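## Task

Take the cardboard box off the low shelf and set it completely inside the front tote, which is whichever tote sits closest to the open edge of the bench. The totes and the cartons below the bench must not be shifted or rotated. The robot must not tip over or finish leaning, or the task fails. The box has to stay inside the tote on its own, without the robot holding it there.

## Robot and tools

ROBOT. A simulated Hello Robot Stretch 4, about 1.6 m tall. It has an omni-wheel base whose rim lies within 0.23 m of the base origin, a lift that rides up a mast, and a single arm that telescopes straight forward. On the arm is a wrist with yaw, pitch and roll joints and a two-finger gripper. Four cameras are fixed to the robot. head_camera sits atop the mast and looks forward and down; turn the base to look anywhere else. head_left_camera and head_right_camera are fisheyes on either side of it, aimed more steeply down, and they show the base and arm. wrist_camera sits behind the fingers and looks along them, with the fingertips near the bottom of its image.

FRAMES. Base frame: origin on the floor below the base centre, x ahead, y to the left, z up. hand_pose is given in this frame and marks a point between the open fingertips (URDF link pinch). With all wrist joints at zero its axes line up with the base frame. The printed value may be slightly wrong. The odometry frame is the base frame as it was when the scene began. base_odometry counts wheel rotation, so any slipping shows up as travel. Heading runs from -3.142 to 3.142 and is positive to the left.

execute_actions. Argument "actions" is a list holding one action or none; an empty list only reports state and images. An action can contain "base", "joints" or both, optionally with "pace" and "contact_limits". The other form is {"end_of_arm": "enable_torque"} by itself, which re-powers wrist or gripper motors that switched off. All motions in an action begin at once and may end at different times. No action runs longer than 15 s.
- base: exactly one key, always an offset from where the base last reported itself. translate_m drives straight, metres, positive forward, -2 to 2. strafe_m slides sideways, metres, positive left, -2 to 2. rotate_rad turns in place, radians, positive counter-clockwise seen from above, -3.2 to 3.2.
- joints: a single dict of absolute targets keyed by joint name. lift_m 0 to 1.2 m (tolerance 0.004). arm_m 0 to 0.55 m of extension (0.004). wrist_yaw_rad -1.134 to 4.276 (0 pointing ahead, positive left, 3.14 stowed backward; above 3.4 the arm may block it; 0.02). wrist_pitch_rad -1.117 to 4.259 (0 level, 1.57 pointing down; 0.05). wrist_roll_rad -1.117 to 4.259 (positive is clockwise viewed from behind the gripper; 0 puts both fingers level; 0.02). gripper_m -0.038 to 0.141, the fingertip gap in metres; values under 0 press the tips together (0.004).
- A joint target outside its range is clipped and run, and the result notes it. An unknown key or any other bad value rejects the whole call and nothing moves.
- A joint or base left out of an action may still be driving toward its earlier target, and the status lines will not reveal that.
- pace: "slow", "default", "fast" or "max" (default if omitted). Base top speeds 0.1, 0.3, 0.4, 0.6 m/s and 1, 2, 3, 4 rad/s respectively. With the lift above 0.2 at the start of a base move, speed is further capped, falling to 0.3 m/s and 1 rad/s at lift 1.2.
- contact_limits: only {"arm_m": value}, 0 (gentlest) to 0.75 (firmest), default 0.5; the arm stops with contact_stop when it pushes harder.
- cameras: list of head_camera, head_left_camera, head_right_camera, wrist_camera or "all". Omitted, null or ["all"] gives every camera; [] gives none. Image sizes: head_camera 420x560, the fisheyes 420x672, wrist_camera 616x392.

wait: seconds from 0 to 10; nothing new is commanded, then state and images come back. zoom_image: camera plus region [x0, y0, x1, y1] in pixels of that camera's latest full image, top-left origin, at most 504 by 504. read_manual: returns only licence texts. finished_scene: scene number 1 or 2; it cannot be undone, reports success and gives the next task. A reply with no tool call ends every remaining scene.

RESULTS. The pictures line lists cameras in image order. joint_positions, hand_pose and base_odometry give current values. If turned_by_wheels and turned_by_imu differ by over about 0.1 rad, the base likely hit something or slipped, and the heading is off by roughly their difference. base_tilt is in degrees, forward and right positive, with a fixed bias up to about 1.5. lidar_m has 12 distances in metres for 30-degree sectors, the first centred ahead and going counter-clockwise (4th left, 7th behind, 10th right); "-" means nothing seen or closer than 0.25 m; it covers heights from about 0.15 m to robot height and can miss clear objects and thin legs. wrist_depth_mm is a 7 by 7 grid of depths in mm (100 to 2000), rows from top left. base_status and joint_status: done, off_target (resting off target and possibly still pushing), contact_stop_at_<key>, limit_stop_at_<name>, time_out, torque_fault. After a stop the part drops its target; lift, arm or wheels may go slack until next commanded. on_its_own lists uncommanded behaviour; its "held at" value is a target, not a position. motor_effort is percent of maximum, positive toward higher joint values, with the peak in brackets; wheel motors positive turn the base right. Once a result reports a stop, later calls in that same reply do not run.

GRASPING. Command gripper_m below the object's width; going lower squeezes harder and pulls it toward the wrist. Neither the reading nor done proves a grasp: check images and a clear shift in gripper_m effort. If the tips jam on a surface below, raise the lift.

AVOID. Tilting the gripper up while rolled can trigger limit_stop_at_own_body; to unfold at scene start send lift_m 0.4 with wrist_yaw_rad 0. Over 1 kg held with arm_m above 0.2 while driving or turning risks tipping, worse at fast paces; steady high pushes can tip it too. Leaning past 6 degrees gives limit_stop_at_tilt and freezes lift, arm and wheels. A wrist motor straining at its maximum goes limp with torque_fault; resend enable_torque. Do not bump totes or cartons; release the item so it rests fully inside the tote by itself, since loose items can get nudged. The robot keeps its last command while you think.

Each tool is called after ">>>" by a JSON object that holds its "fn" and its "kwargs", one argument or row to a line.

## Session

>>> {"fn": "execute_actions", "kwargs": {
  "actions": []
}}

Scene clock: 0.00 s.
base_odometry: x=+0.000 y=+0.000 heading=+0.000 (m, m, rad; odometry frame)
turned_by_wheels: +0.000 (rad since the last result)
turned_by_imu: +0.000 (rad since the last result)
base_tilt: forward=-0.9 right=+0.2 (deg)
lidar_m: 1.38 1.71 1.81 1.81 0.92 0.82 0.82 1.02 2.24 2.28 2.25 1.36
base_status: not commanded
joint_positions: lift_m=+0.246 arm_m=+0.003 wrist_yaw_rad=+3.101 wrist_pitch_rad=-0.012 wrist_roll_rad=-0.013 gripper_m=+0.057
joint_status: not commanded
motor_effort: lift_m=+20 arm_m=+0 wrist_yaw_rad=-1 wrist_pitch_rad=-6 wrist_roll_rad=-1 gripper_m=-5 wheel_0=+0 wheel_1=+0 wheel_2=+0 (%)
hand_pose: x=-0.1111 y=+0.0991 z=+0.4273 quat_wxyz=(+0.020, +0.006, -0.006, +1.000) (m; base frame)
wrist_depth_mm: 144 144 1863 960 1098 1229 1397 / - 144 1078 1576 1661 1537 1499 / - 125 185 1921 1756 1618 1499 / 105 139 220 1921 1756 1576 1537 / 147 163 1464 1182 1205 842 904 / 230 1182 1118 946 931 186 798 / 222 1160 1008 991 108 842 778
pictures: head_camera, head_left_camera, head_right_camera, wrist_camera
Images, in order (width x height): head_camera 420x560, head_left_camera 420x672, head_right_camera 420x672, wrist_camera 616x392.

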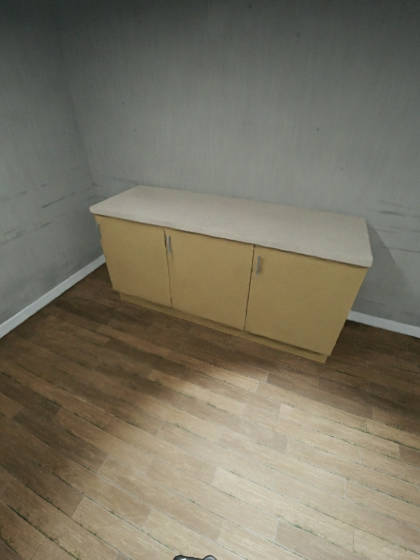

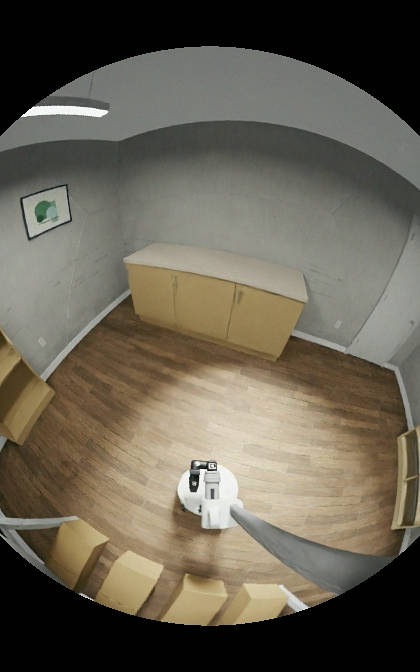

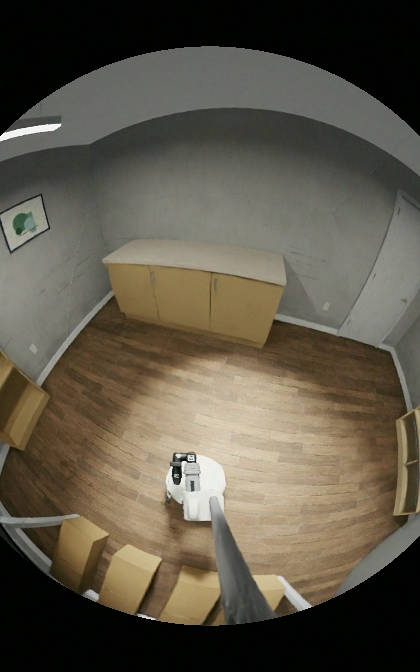

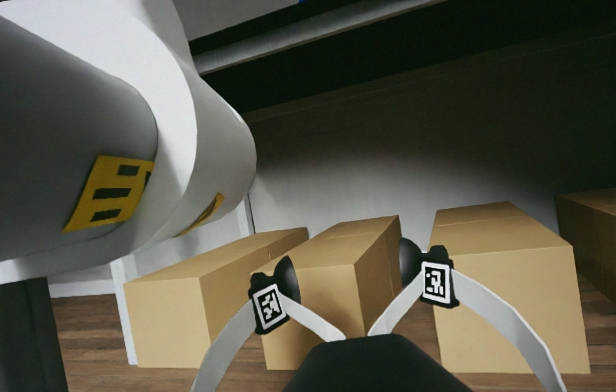

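Room is rotated about −0.35 rad; the shelf is on the right.

>>> {"fn": "execute_actions", "kwargs": {
  "actions": [
    {"base":{"rotate_rad":-1.92},"joints":{"lift_m":0.62,"wrist_yaw_rad":0,"gripper_m":0.13}}
  ]
}}

Scene clock: 3.07 s.
base_odometry: x=+0.000 y=+0.000 heading=-1.920 (m, m, rad; odometry frame)
turned_by_wheels: -1.920 (rad since the last result)
turned_by_imu: -1.921 (rad since the last result)
base_tilt: forward=-0.9 right=+0.2 (deg)
lidar_m: 2.26 2.35 2.11 1.38 1.44 1.98 1.81 1.19 0.85 0.81 0.84 1.17
base_status: done
joint_positions: lift_m=+0.620 arm_m=+0.003 wrist_yaw_rad=+0.001 wrist_pitch_rad=-0.012 wrist_roll_rad=-0.013 gripper_m=+0.130
joint_status: all done
motor_effort: lift_m=+25(26) arm_m=+0(0) wrist_yaw_rad=-1(5) wrist_pitch_rad=-6(7) wrist_roll_rad=+0(1) gripper_m=+1(5) wheel_0=-1(6) wheel_1=+0(11) wheel_2=-1(9) (%)
hand_pose: x=+0.4621 y=-0.0872 z=+0.8012 quat_wxyz=(+1.000, -0.006, -0.006, +0.000) (m; base frame)
wrist_depth_mm: - - - - - - - / - - - - - - - / - - - - - - - / - - - - - - - / - - - - - 211 - / - - 220 - - 1863 1863 / - - 1863 1808 109 1537 1430
pictures: head_camera, head_left_camera, head_right_camera, wrist_camera
Images, in order (width x height): head_camera 420x560, head_left_camera 420x672, head_right_camera 420x672, wrist_camera 616x392.

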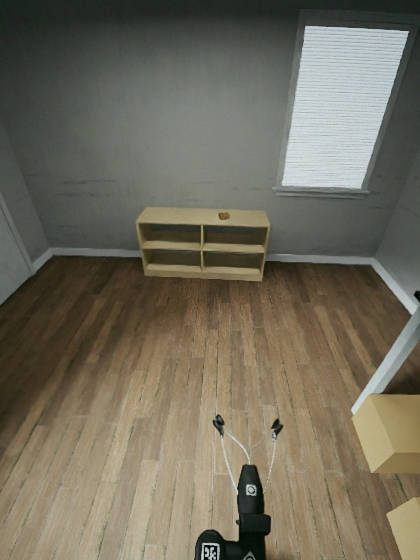

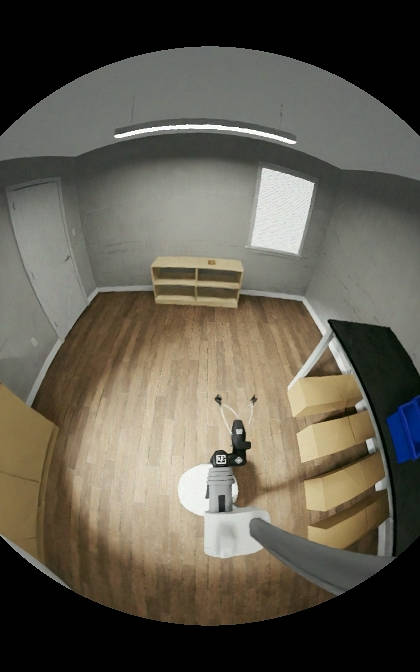

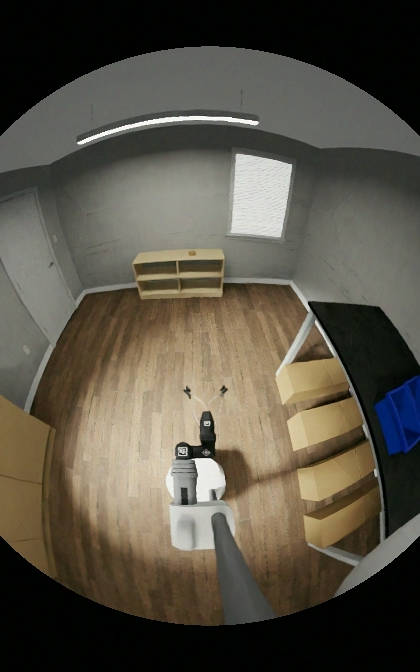

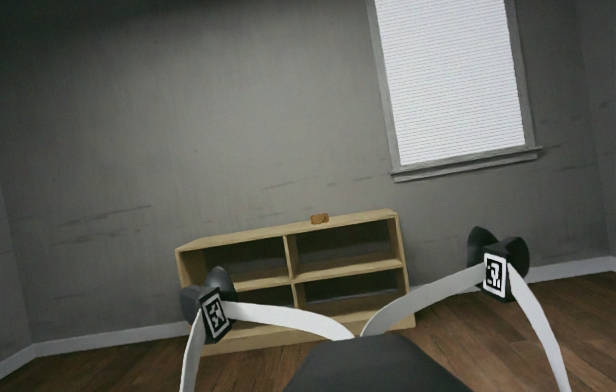

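>>> {"fn": "execute_actions", "kwargs": {
  "actions": [
    {"base":{"translate_m":1.62},"joints":{"wrist_pitch_rad":0.4,"lift_m":0.66},"pace":"fast"}
  ],
  "cameras": ["head_camera","wrist_camera"]
}}

Scene clock: 9.03 s.
base_odometry: x=-0.554 y=-1.522 heading=-1.920 (m, m, rad; odometry frame)
turned_by_wheels: +0.000 (rad since the last result)
turned_by_imu: -0.007 (rad since the last result)
base_tilt: forward=-0.9 right=+0.2 (deg)
lidar_m: 0.63 0.65 0.91 2.01 1.95 1.99 3.63 1.16 1.06 1.72 1.43 0.66
base_status: done
joint_positions: lift_m=+0.660 arm_m=+0.003 wrist_yaw_rad=+0.000 wrist_pitch_rad=+0.402 wrist_roll_rad=-0.013 gripper_m=+0.130
joint_status: all done
motor_effort: lift_m=+24(27) arm_m=+0(0) wrist_yaw_rad=+2(0) wrist_pitch_rad=-5(4) wrist_roll_rad=+0(0) gripper_m=-1(1) wheel_0=-2(6) wheel_1=-1(8) wheel_2=+2(10) (%)
hand_pose: x=+0.4391 y=-0.0874 z=+0.7251 quat_wxyz=(+0.980, -0.006, +0.200, +0.001) (m; base frame)
wrist_depth_mm: 707 707 715 723 732 732 741 / 750 759 759 768 768 778 788 / 798 809 809 788 732 654 831 / 809 723 627 549 535 496 462 / 580 530 500 492 768 211 530 / 831 559 220 732 661 640 539 / 750 683 640 627 109 585 569
pictures: head_camera, wrist_camera
Images, in order (width x height): head_camera 420x560, wrist_camera 616x392.

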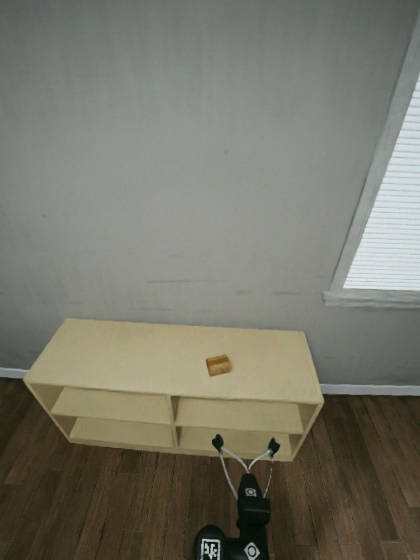

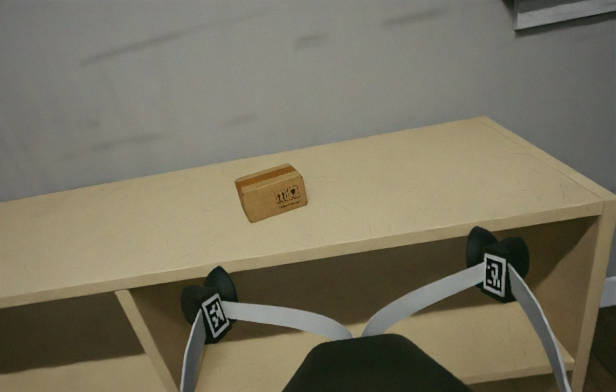

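>>> {"fn": "execute_actions", "kwargs": {
  "actions": [
    {"joints":{"lift_m":0.625,"wrist_yaw_rad":0.3,"arm_m":0.25,"gripper_m":0.14}}
  ],
  "cameras": ["head_camera","wrist_camera"]
}}

Scene clock: 12.20 s.
base_odometry: x=-0.554 y=-1.522 heading=-1.920 (m, m, rad; odometry frame)
turned_by_wheels: +0.000 (rad since the last result)
turned_by_imu: -0.001 (rad since the last result)
base_tilt: forward=-0.9 right=+0.2 (deg)
lidar_m: 0.62 0.66 0.93 2.01 1.93 1.98 3.65 1.18 1.07 1.73 1.45 0.66
base_status: not commanded
joint_positions: lift_m=+0.625 arm_m=+0.249 wrist_yaw_rad=+0.300 wrist_pitch_rad=+0.402 wrist_roll_rad=-0.013 gripper_m=+0.140
joint_status: all done
motor_effort: lift_m=+16(22) arm_m=+7(11) wrist_yaw_rad=+3(8) wrist_pitch_rad=-5(5) wrist_roll_rad=-1(1) gripper_m=-1(2) wheel_0=-2(2) wheel_1=-1(1) wheel_2=+2(2) (%)
hand_pose: x=+0.6991 y=-0.0051 z=+0.6908 quat_wxyz=(+0.969, -0.036, +0.196, +0.148) (m; base frame)
wrist_depth_mm: 597 559 525 496 466 449 430 / 654 609 564 535 500 477 452 / 715 654 603 574 539 504 480 / 699 621 554 504 459 424 399 / 500 455 421 362 290 217 317 / 387 359 210 281 281 273 268 / 315 300 277 271 108 246 235
pictures: head_camera, wrist_camera
Images, in order (width x height): head_camera 420x560, wrist_camera 616x392.

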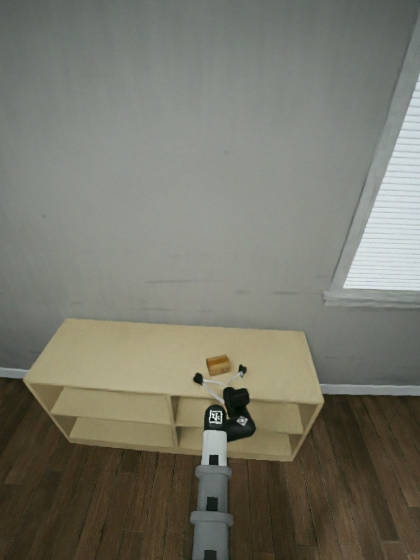

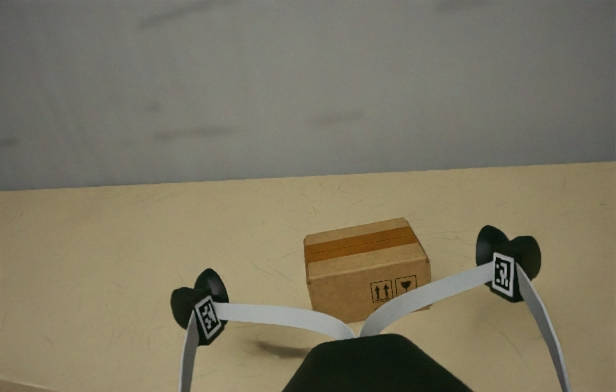

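>>> {"fn": "execute_actions", "kwargs": {
  "actions": [
    {"joints":{"lift_m":0.58,"arm_m":0.31}}
  ],
  "cameras": ["wrist_camera"]
}}

Scene clock: 14.37 s.
base_odometry: x=-0.554 y=-1.522 heading=-1.920 (m, m, rad; odometry frame)
turned_by_wheels: +0.000 (rad since the last result)
turned_by_imu: -0.001 (rad since the last result)
base_tilt: forward=-0.9 right=+0.2 (deg)
lidar_m: 0.61 0.66 0.92 2.00 1.95 1.99 3.66 1.17 1.05 1.73 1.44 0.67
base_status: not commanded
joint_positions: lift_m=+0.580 arm_m=+0.309 wrist_yaw_rad=+0.300 wrist_pitch_rad=+0.402 wrist_roll_rad=-0.013 gripper_m=+0.140
joint_status: all done
motor_effort: lift_m=+16(16) arm_m=+7(8) wrist_yaw_rad=+2(3) wrist_pitch_rad=-5(6) wrist_roll_rad=-1(0) gripper_m=-1(1) wheel_0=-2(2) wheel_1=-1(1) wheel_2=+2(2) (%)
hand_pose: x=+0.7591 y=-0.0051 z=+0.6458 quat_wxyz=(+0.969, -0.036, +0.196, +0.148) (m; base frame)
wrist_depth_mm: 525 496 466 439 415 397 379 / 574 535 500 469 442 421 402 / 634 585 539 504 473 442 415 / 559 496 442 399 368 336 315 / 397 364 336 223 214 217 253 / 309 289 210 205 210 217 214 / 251 238 220 215 108 196 186
pictures: wrist_camera
Images, in order (width x height): wrist_camera 616x392.

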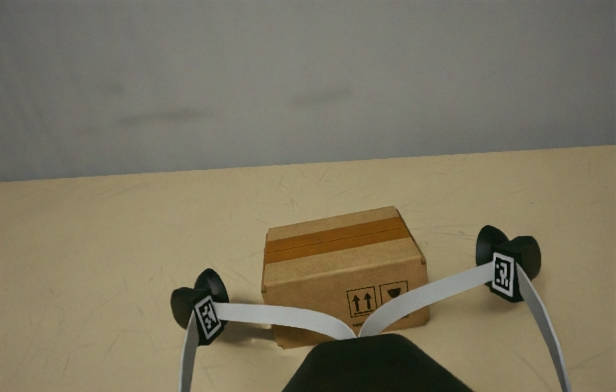

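>>> {"fn": "execute_actions", "kwargs": {
  "actions": [
    {"joints":{"gripper_m":0.04}}
  ],
  "cameras": ["wrist_camera"]
}}

>>> {"fn": "execute_actions", "kwargs": {
  "actions": [
    {"joints":{"lift_m":0.66}}
  ],
  "cameras": ["wrist_camera"]
}}

Scene clock: 17.13 s.
base_odometry: x=-0.554 y=-1.522 heading=-1.920 (m, m, rad; odometry frame)
turned_by_wheels: +0.000 (rad since the last result)
turned_by_imu: -0.001 (rad since the last result)
base_tilt: forward=-0.9 right=+0.3 (deg)
lidar_m: 0.62 0.65 0.92 2.01 1.92 1.97 3.64 1.19 1.04 1.73 1.45 0.66
base_status: not commanded
joint_positions: lift_m=+0.580 arm_m=+0.309 wrist_yaw_rad=+0.300 wrist_pitch_rad=+0.403 wrist_roll_rad=-0.013 gripper_m=+0.040
joint_status: all done
motor_effort: lift_m=+15(16) arm_m=+7(7) wrist_yaw_rad=+2(3) wrist_pitch_rad=-9(8) wrist_roll_rad=+0(0) gripper_m=-22(22) wheel_0=-2(2) wheel_1=-1(1) wheel_2=+2(2) (%)
hand_pose: x=+0.7590 y=-0.0051 z=+0.6456 quat_wxyz=(+0.969, -0.036, +0.197, +0.148) (m; base frame)
wrist_depth_mm: 530 500 466 439 415 397 379 / 574 535 500 473 445 418 404 / 627 585 539 500 466 439 415 / 559 496 439 399 366 336 314 / 394 362 334 212 197 263 258 / 307 286 202 193 195 208 155 / 251 235 216 204 109 195 187
pictures: wrist_camera
Images, in order (width x height): wrist_camera 616x392.

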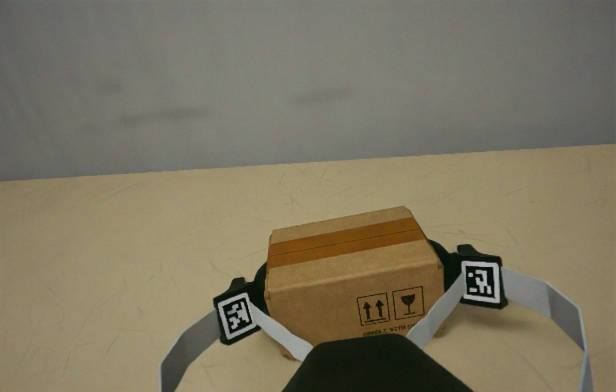

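Scene clock: 18.47 s.
base_odometry: x=-0.554 y=-1.522 heading=-1.920 (m, m, rad; odometry frame)
turned_by_wheels: +0.000 (rad since the last result)
turned_by_imu: +0.000 (rad since the last result)
base_tilt: forward=-0.9 right=+0.3 (deg)
lidar_m: 0.63 0.66 0.91 2.01 1.95 2.00 3.66 1.17 1.06 1.72 1.43 0.65
base_status: not commanded
joint_positions: lift_m=+0.660 arm_m=+0.309 wrist_yaw_rad=+0.300 wrist_pitch_rad=+0.403 wrist_roll_rad=-0.013 gripper_m=+0.040
joint_status: all done
motor_effort: lift_m=+25(26) arm_m=+7(7) wrist_yaw_rad=+3(1) wrist_pitch_rad=-8(8) wrist_roll_rad=+1(1) gripper_m=-23(21) wheel_0=-2(2) wheel_1=-1(1) wheel_2=+2(2) (%)
hand_pose: x=+0.7590 y=-0.0051 z=+0.7247 quat_wxyz=(+0.969, -0.036, +0.197, +0.148) (m; base frame)
wrist_depth_mm: 530 492 469 439 418 394 377 / 574 535 500 469 445 421 402 / 627 585 539 508 473 449 424 / 699 634 574 539 500 473 449 / 574 525 484 211 198 382 370 / 445 415 202 193 195 303 296 / 364 340 315 204 108 283 270
pictures: wrist_camera
Images, in order (width x height): wrist_camera 616x392.

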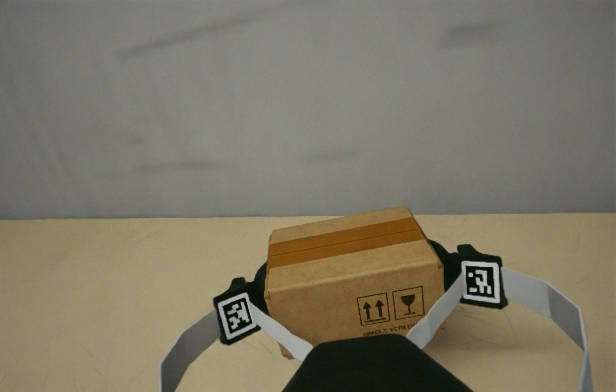

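>>> {"fn": "execute_actions", "kwargs": {
  "actions": [
    {"base":{"translate_m":-1.5},"joints":{"lift_m":1.19,"arm_m":0.01,"wrist_yaw_rad":0},"pace":"fast"}
  ],
  "cameras": []
}}

>>> {"fn": "execute_actions", "kwargs": {
  "actions": [
    {"base":{"rotate_rad":-1.62},"joints":{"wrist_pitch_rad":0.9}}
  ]
}}

Scene clock: 24.77 s.
base_odometry: x=-0.041 y=-0.113 heading=-1.920 (m, m, rad; odometry frame)
turned_by_wheels: +0.000 (rad since the last result)
turned_by_imu: +0.002 (rad since the last result)
base_tilt: forward=-1.0 right=+0.3 (deg)
lidar_m: 2.13 2.24 2.10 1.37 1.42 2.00 1.93 1.20 0.86 0.79 0.82 1.17
base_status: done
joint_positions: lift_m=+1.190 arm_m=+0.011 wrist_yaw_rad=+0.000 wrist_pitch_rad=+0.403 wrist_roll_rad=-0.013 gripper_m=+0.040
joint_status: all done
motor_effort: lift_m=+24(27) arm_m=-7(6) wrist_yaw_rad=+2(7) wrist_pitch_rad=-9(9) wrist_roll_rad=+0(1) gripper_m=-24(23) wheel_0=+1(7) wheel_1=+1(6) wheel_2=-1(13) (%)
hand_pose: x=+0.4475 y=-0.0875 z=+1.2547 quat_wxyz=(+0.980, -0.006, +0.200, +0.001) (m; base frame)
wrist_depth_mm: - - - - - - - / - - - - - - - / - - - - - - - / - - - - - - - / - - - 211 197 - - / - - 201 193 195 1661 1618 / 1921 1756 1661 204 108 1499 1464
pictures: none
No camera images: the call's "cameras" was empty. Leave "cameras" out to get every camera's image.

Scene clock: 27.63 s.
base_odometry: x=-0.041 y=-0.113 heading=+2.743 (m, m, rad; odometry frame)
turned_by_wheels: -1.620 (rad since the last result)
turned_by_imu: -1.620 (rad since the last result)
base_tilt: forward=-1.0 right=+0.3 (deg)
lidar_m: 0.81 0.84 1.12 2.13 2.25 2.14 1.39 1.41 1.90 1.92 1.25 0.87
base_status: done
joint_positions: lift_m=+1.190 arm_m=+0.011 wrist_yaw_rad=+0.000 wrist_pitch_rad=+0.902 wrist_roll_rad=-0.013 gripper_m=+0.040
joint_status: all done
motor_effort: lift_m=+24(24) arm_m=-7(7) wrist_yaw_rad=+2(2) wrist_pitch_rad=-5(4) wrist_roll_rad=+0(0) gripper_m=-19(23) wheel_0=+1(5) wheel_1=+2(2) wheel_2=+2(6) (%)
hand_pose: x=+0.3610 y=-0.0874 z=+1.1416 quat_wxyz=(+0.900, -0.006, +0.436, +0.003) (m; base frame)
wrist_depth_mm: 931 891 661 676 723 691 715 / 809 759 715 707 1499 1464 1756 / 723 768 1537 1537 1499 1336 1576 / 1863 1464 1397 1499 1255 1229 1229 / 1661 1308 1255 212 197 1308 1336 / 1464 1336 202 193 195 1229 1205 / 1397 1366 1281 204 108 1160 1160
pictures: head_camera, head_left_camera, head_right_camera, wrist_camera
Images, in order (width x height): head_camera 420x560, head_left_camera 420x672, head_right_camera 420x672, wrist_camera 616x392.

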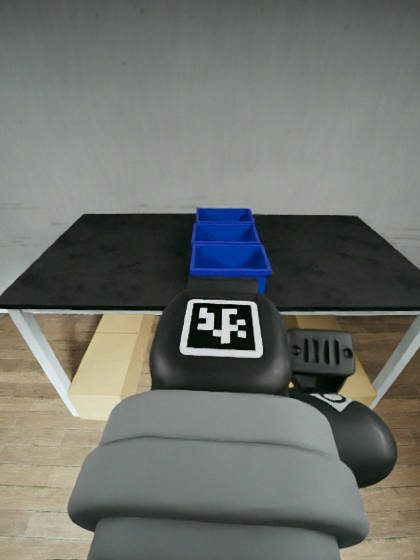

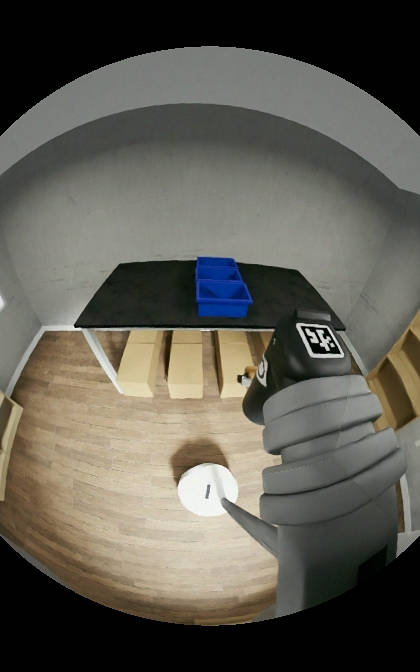

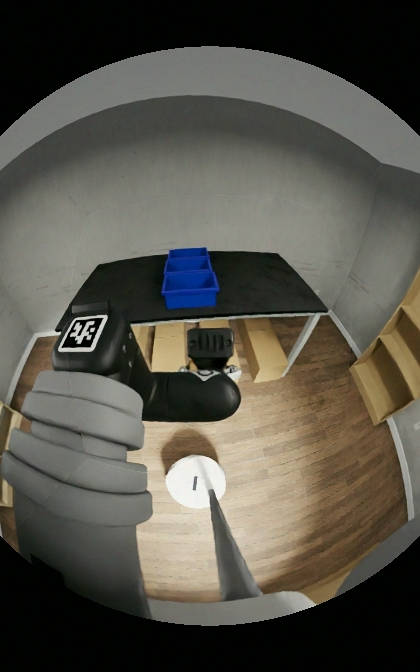

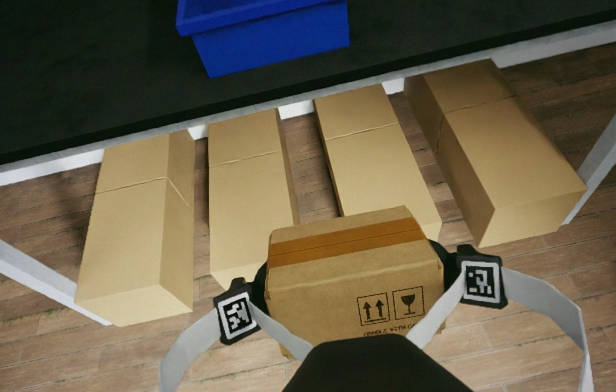

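>>> {"fn": "execute_actions", "kwargs": {
  "actions": [
    {"base":{"strafe_m":0.075},"joints":{"arm_m":0.3}}
  ],
  "cameras": []
}}

>>> {"fn": "execute_actions", "kwargs": {
  "actions": [
    {"base":{"translate_m":0.25},"joints":{"arm_m":0.4}}
  ],
  "cameras": ["head_right_camera","wrist_camera"]
}}

Scene clock: 31.13 s.
base_odometry: x=-0.070 y=-0.182 heading=+2.744 (m, m, rad; odometry frame)
turned_by_wheels: +0.000 (rad since the last result)
turned_by_imu: -0.001 (rad since the last result)
base_tilt: forward=-0.9 right=+0.2 (deg)
lidar_m: 0.81 0.83 1.12 2.07 2.14 2.13 1.39 1.41 1.88 2.00 1.23 0.87
base_status: done
joint_positions: lift_m=+1.190 arm_m=+0.299 wrist_yaw_rad=+0.000 wrist_pitch_rad=+0.902 wrist_roll_rad=-0.013 gripper_m=+0.040
joint_status: all done
motor_effort: lift_m=+24(24) arm_m=+7(7) wrist_yaw_rad=+1(0) wrist_pitch_rad=-5(6) wrist_roll_rad=+0(0) gripper_m=-22(22) wheel_0=+1(9) wheel_1=+0(12) wheel_2=+0(0) (%)
hand_pose: x=+0.6485 y=-0.0874 z=+1.1416 quat_wxyz=(+0.900, -0.006, +0.436, +0.003) (m; base frame)
wrist_depth_mm: 946 866 723 574 574 676 647 / 798 750 627 621 585 597 580 / 699 661 603 496 517 539 525 / 615 591 559 539 521 1182 1138 / 554 539 539 211 197 1138 1098 / 1499 1182 202 193 195 1008 1060 / 1078 1078 1182 204 109 1205 1138
pictures: none
No camera images: the call's "cameras" was empty. Leave "cameras" out to get every camera's image.

Scene clock: 33.40 s.
base_odometry: x=-0.300 y=-0.085 heading=+2.744 (m, m, rad; odometry frame)
turned_by_wheels: +0.000 (rad since the last result)
turned_by_imu: -0.001 (rad since the last result)
base_tilt: forward=-1.0 right=+0.2 (deg)
lidar_m: 0.54 0.57 0.79 2.08 2.15 2.40 1.65 1.69 2.22 1.97 0.86 0.60
base_status: done
joint_positions: lift_m=+1.190 arm_m=+0.399 wrist_yaw_rad=+0.000 wrist_pitch_rad=+0.902 wrist_roll_rad=-0.013 gripper_m=+0.040
joint_status: all done
motor_effort: lift_m=+24(24) arm_m=+7(9) wrist_yaw_rad=+2(1) wrist_pitch_rad=-6(6) wrist_roll_rad=+0(0) gripper_m=-21(20) wheel_0=+0(4) wheel_1=+1(5) wheel_2=+0(9) (%)
hand_pose: x=+0.7485 y=-0.0874 z=+1.1415 quat_wxyz=(+0.900, -0.006, +0.436, +0.003) (m; base frame)
wrist_depth_mm: 809 831 654 640 640 676 640 / 809 759 634 500 488 609 574 / 699 661 508 539 539 530 525 / 621 585 525 535 377 373 477 / 554 525 379 212 196 330 433 / 500 484 202 193 195 351 304 / 462 442 336 204 109 384 312
pictures: head_right_camera, wrist_camera
Images, in order (width x height): head_right_camera 420x672, wrist_camera 616x392.

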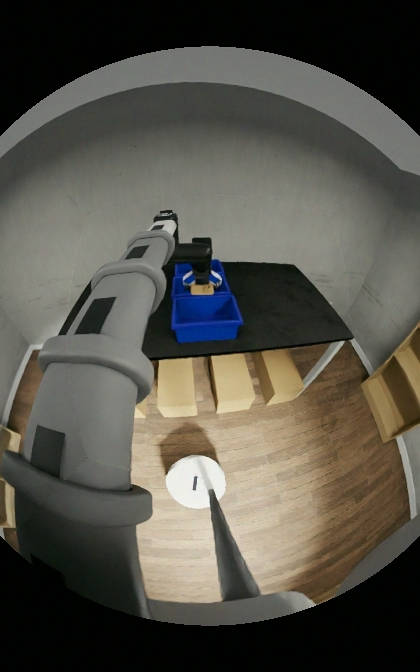

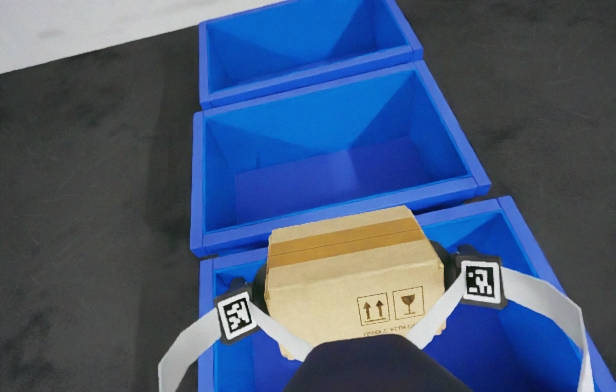

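>>> {"fn": "execute_actions", "kwargs": {
  "actions": [
    {"base":{"strafe_m":-0.025},"joints":{"lift_m":1.07},"pace":"slow"}
  ],
  "cameras": ["head_right_camera","wrist_camera"]
}}

Scene clock: 36.07 s.
base_odometry: x=-0.291 y=-0.062 heading=+2.744 (m, m, rad; odometry frame)
turned_by_wheels: +0.000 (rad since the last result)
turned_by_imu: -0.001 (rad since the last result)
base_tilt: forward=-1.0 right=+0.2 (deg)
lidar_m: 0.55 0.58 0.75 2.08 2.17 2.42 1.65 1.67 2.20 1.95 0.84 0.59
base_status: done
joint_positions: lift_m=+1.070 arm_m=+0.399 wrist_yaw_rad=+0.000 wrist_pitch_rad=+0.902 wrist_roll_rad=-0.013 gripper_m=+0.040
joint_status: all done
motor_effort: lift_m=+16(23) arm_m=+7(7) wrist_yaw_rad=+3(3) wrist_pitch_rad=-6(5) wrist_roll_rad=+1(1) gripper_m=-24(25) wheel_0=+2(7) wheel_1=-3(10) wheel_2=+0(0) (%)
hand_pose: x=+0.7485 y=-0.0874 z=+1.0222 quat_wxyz=(+0.900, -0.006, +0.436, +0.003) (m; base frame)
wrist_depth_mm: 691 609 402 407 402 492 473 / 585 413 445 462 413 307 424 / 508 336 291 279 265 259 377 / 452 276 272 282 293 297 228 / 404 271 329 212 197 273 232 / 368 252 201 193 195 290 155 / 332 229 303 204 109 281 262
pictures: head_right_camera, wrist_camera
Images, in order (width x height): head_right_camera 420x672, wrist_camera 616x392.

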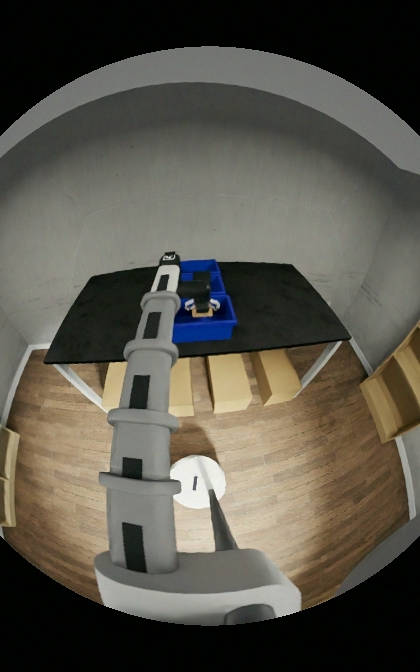

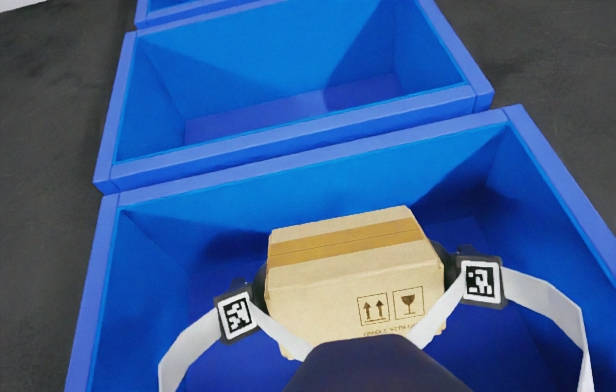

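Matches the earlier geometry.

>>> {"fn": "execute_actions", "kwargs": {
  "actions": [
    {"joints":{"lift_m":1.005},"pace":"slow"}
  ],
  "cameras": ["wrist_camera"]
}}

>>> {"fn": "execute_actions", "kwargs": {
  "actions": [
    {"joints":{"gripper_m":0.105}}
  ],
  "cameras": ["wrist_camera"]
}}

>>> {"fn": "execute_actions", "kwargs": {
  "actions": [
    {"joints":{"lift_m":1.15}}
  ],
  "cameras": ["head_right_camera","wrist_camera"]
}}

Scene clock: 38.43 s.
base_odometry: x=-0.291 y=-0.062 heading=+2.744 (m, m, rad; odometry frame)
turned_by_wheels: +0.000 (rad since the last result)
turned_by_imu: -0.001 (rad since the last result)
base_tilt: forward=-0.9 right=+0.2 (deg)
lidar_m: 0.54 0.58 0.77 2.08 2.13 2.39 1.65 1.68 2.24 1.96 0.86 0.59
base_status: not commanded
joint_positions: lift_m=+1.005 arm_m=+0.399 wrist_yaw_rad=+0.000 wrist_pitch_rad=+0.902 wrist_roll_rad=-0.013 gripper_m=+0.040
joint_status: all done
motor_effort: lift_m=+16(15) arm_m=+7(7) wrist_yaw_rad=+0(3) wrist_pitch_rad=-6(6) wrist_roll_rad=+0(0) gripper_m=-21(23) wheel_0=+2(2) wheel_1=-3(3) wheel_2=+0(0) (%)
hand_pose: x=+0.7485 y=-0.0874 z=+0.9572 quat_wxyz=(+0.900, -0.006, +0.436, +0.003) (m; base frame)
wrist_depth_mm: 544 366 392 392 228 220 287 / 274 234 228 213 211 222 200 / 231 219 226 237 249 256 210 / 204 250 268 282 286 281 221 / 187 267 293 211 197 256 233 / 179 253 202 193 195 231 155 / 172 229 242 204 109 224 217
pictures: wrist_camera
Images, in order (width x height): wrist_camera 616x392.

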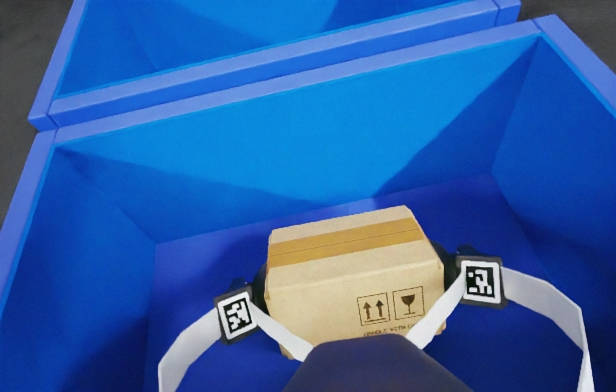

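Scene clock: 39.93 s.
base_odometry: x=-0.291 y=-0.062 heading=+2.744 (m, m, rad; odometry frame)
turned_by_wheels: +0.000 (rad since the last result)
turned_by_imu: +0.000 (rad since the last result)
base_tilt: forward=-0.9 right=+0.2 (deg)
lidar_m: 0.53 0.58 0.76 2.10 2.17 2.43 1.65 1.67 2.22 1.96 0.85 0.60
base_status: not commanded
joint_positions: lift_m=+1.005 arm_m=+0.399 wrist_yaw_rad=+0.000 wrist_pitch_rad=+0.901 wrist_roll_rad=-0.013 gripper_m=+0.105
joint_status: all done
motor_effort: lift_m=+16(16) arm_m=+7(7) wrist_yaw_rad=+2(2) wrist_pitch_rad=-4(6) wrist_roll_rad=-1(1) gripper_m=-2(22) wheel_0=+2(2) wheel_1=-3(3) wheel_2=+0(0) (%)
hand_pose: x=+0.7487 y=-0.0874 z=+0.9574 quat_wxyz=(+0.900, -0.006, +0.436, +0.003) (m; base frame)
wrist_depth_mm: 549 366 392 392 229 221 370 / 274 236 228 213 213 222 200 / 231 218 225 236 249 257 210 / 206 250 268 276 285 282 221 / 187 268 293 227 221 218 233 / 180 252 225 210 206 234 231 / 172 239 242 239 108 224 216
pictures: wrist_camera
Images, in order (width x height): wrist_camera 616x392.

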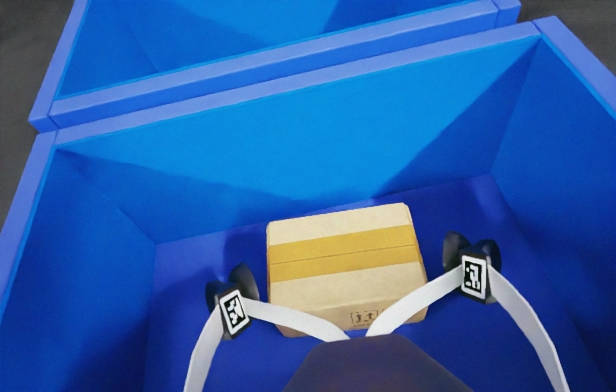

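Scene clock: 41.60 s.
base_odometry: x=-0.291 y=-0.062 heading=+2.744 (m, m, rad; odometry frame)
turned_by_wheels: +0.000 (rad since the last result)
turned_by_imu: -0.001 (rad since the last result)
base_tilt: forward=-0.9 right=+0.2 (deg)
lidar_m: 0.56 0.57 0.74 2.10 2.16 2.40 1.65 1.69 2.20 1.96 0.85 0.59
base_status: not commanded
joint_positions: lift_m=+1.150 arm_m=+0.399 wrist_yaw_rad=+0.000 wrist_pitch_rad=+0.901 wrist_roll_rad=-0.013 gripper_m=+0.105
joint_status: all done
motor_effort: lift_m=+25(26) arm_m=+7(7) wrist_yaw_rad=+3(2) wrist_pitch_rad=-4(2) wrist_roll_rad=+1(0) gripper_m=-2(4) wheel_0=+2(2) wheel_1=-3(3) wheel_2=+0(0) (%)
hand_pose: x=+0.7487 y=-0.0874 z=+1.1016 quat_wxyz=(+0.900, -0.006, +0.436, +0.003) (m; base frame)
wrist_depth_mm: 798 798 603 621 564 621 591 / 732 683 473 469 462 549 530 / 640 597 504 521 496 488 473 / 564 521 449 349 338 334 436 / 504 477 340 353 382 218 399 / 459 436 224 351 349 324 268 / 418 399 370 368 109 347 247
pictures: head_right_camera, wrist_camera
Images, in order (width x height): head_right_camera 420x672, wrist_camera 616x392.

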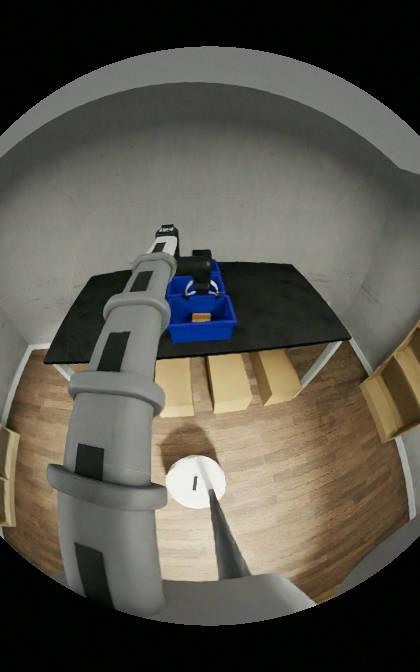

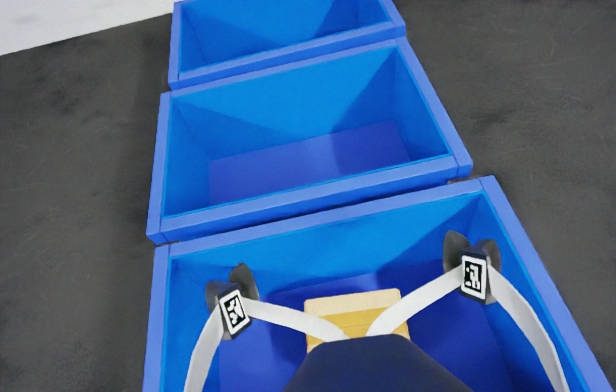

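>>> {"fn": "finished_scene", "kwargs": {
  "scene": 2
}}

The scene is finished: the task was done.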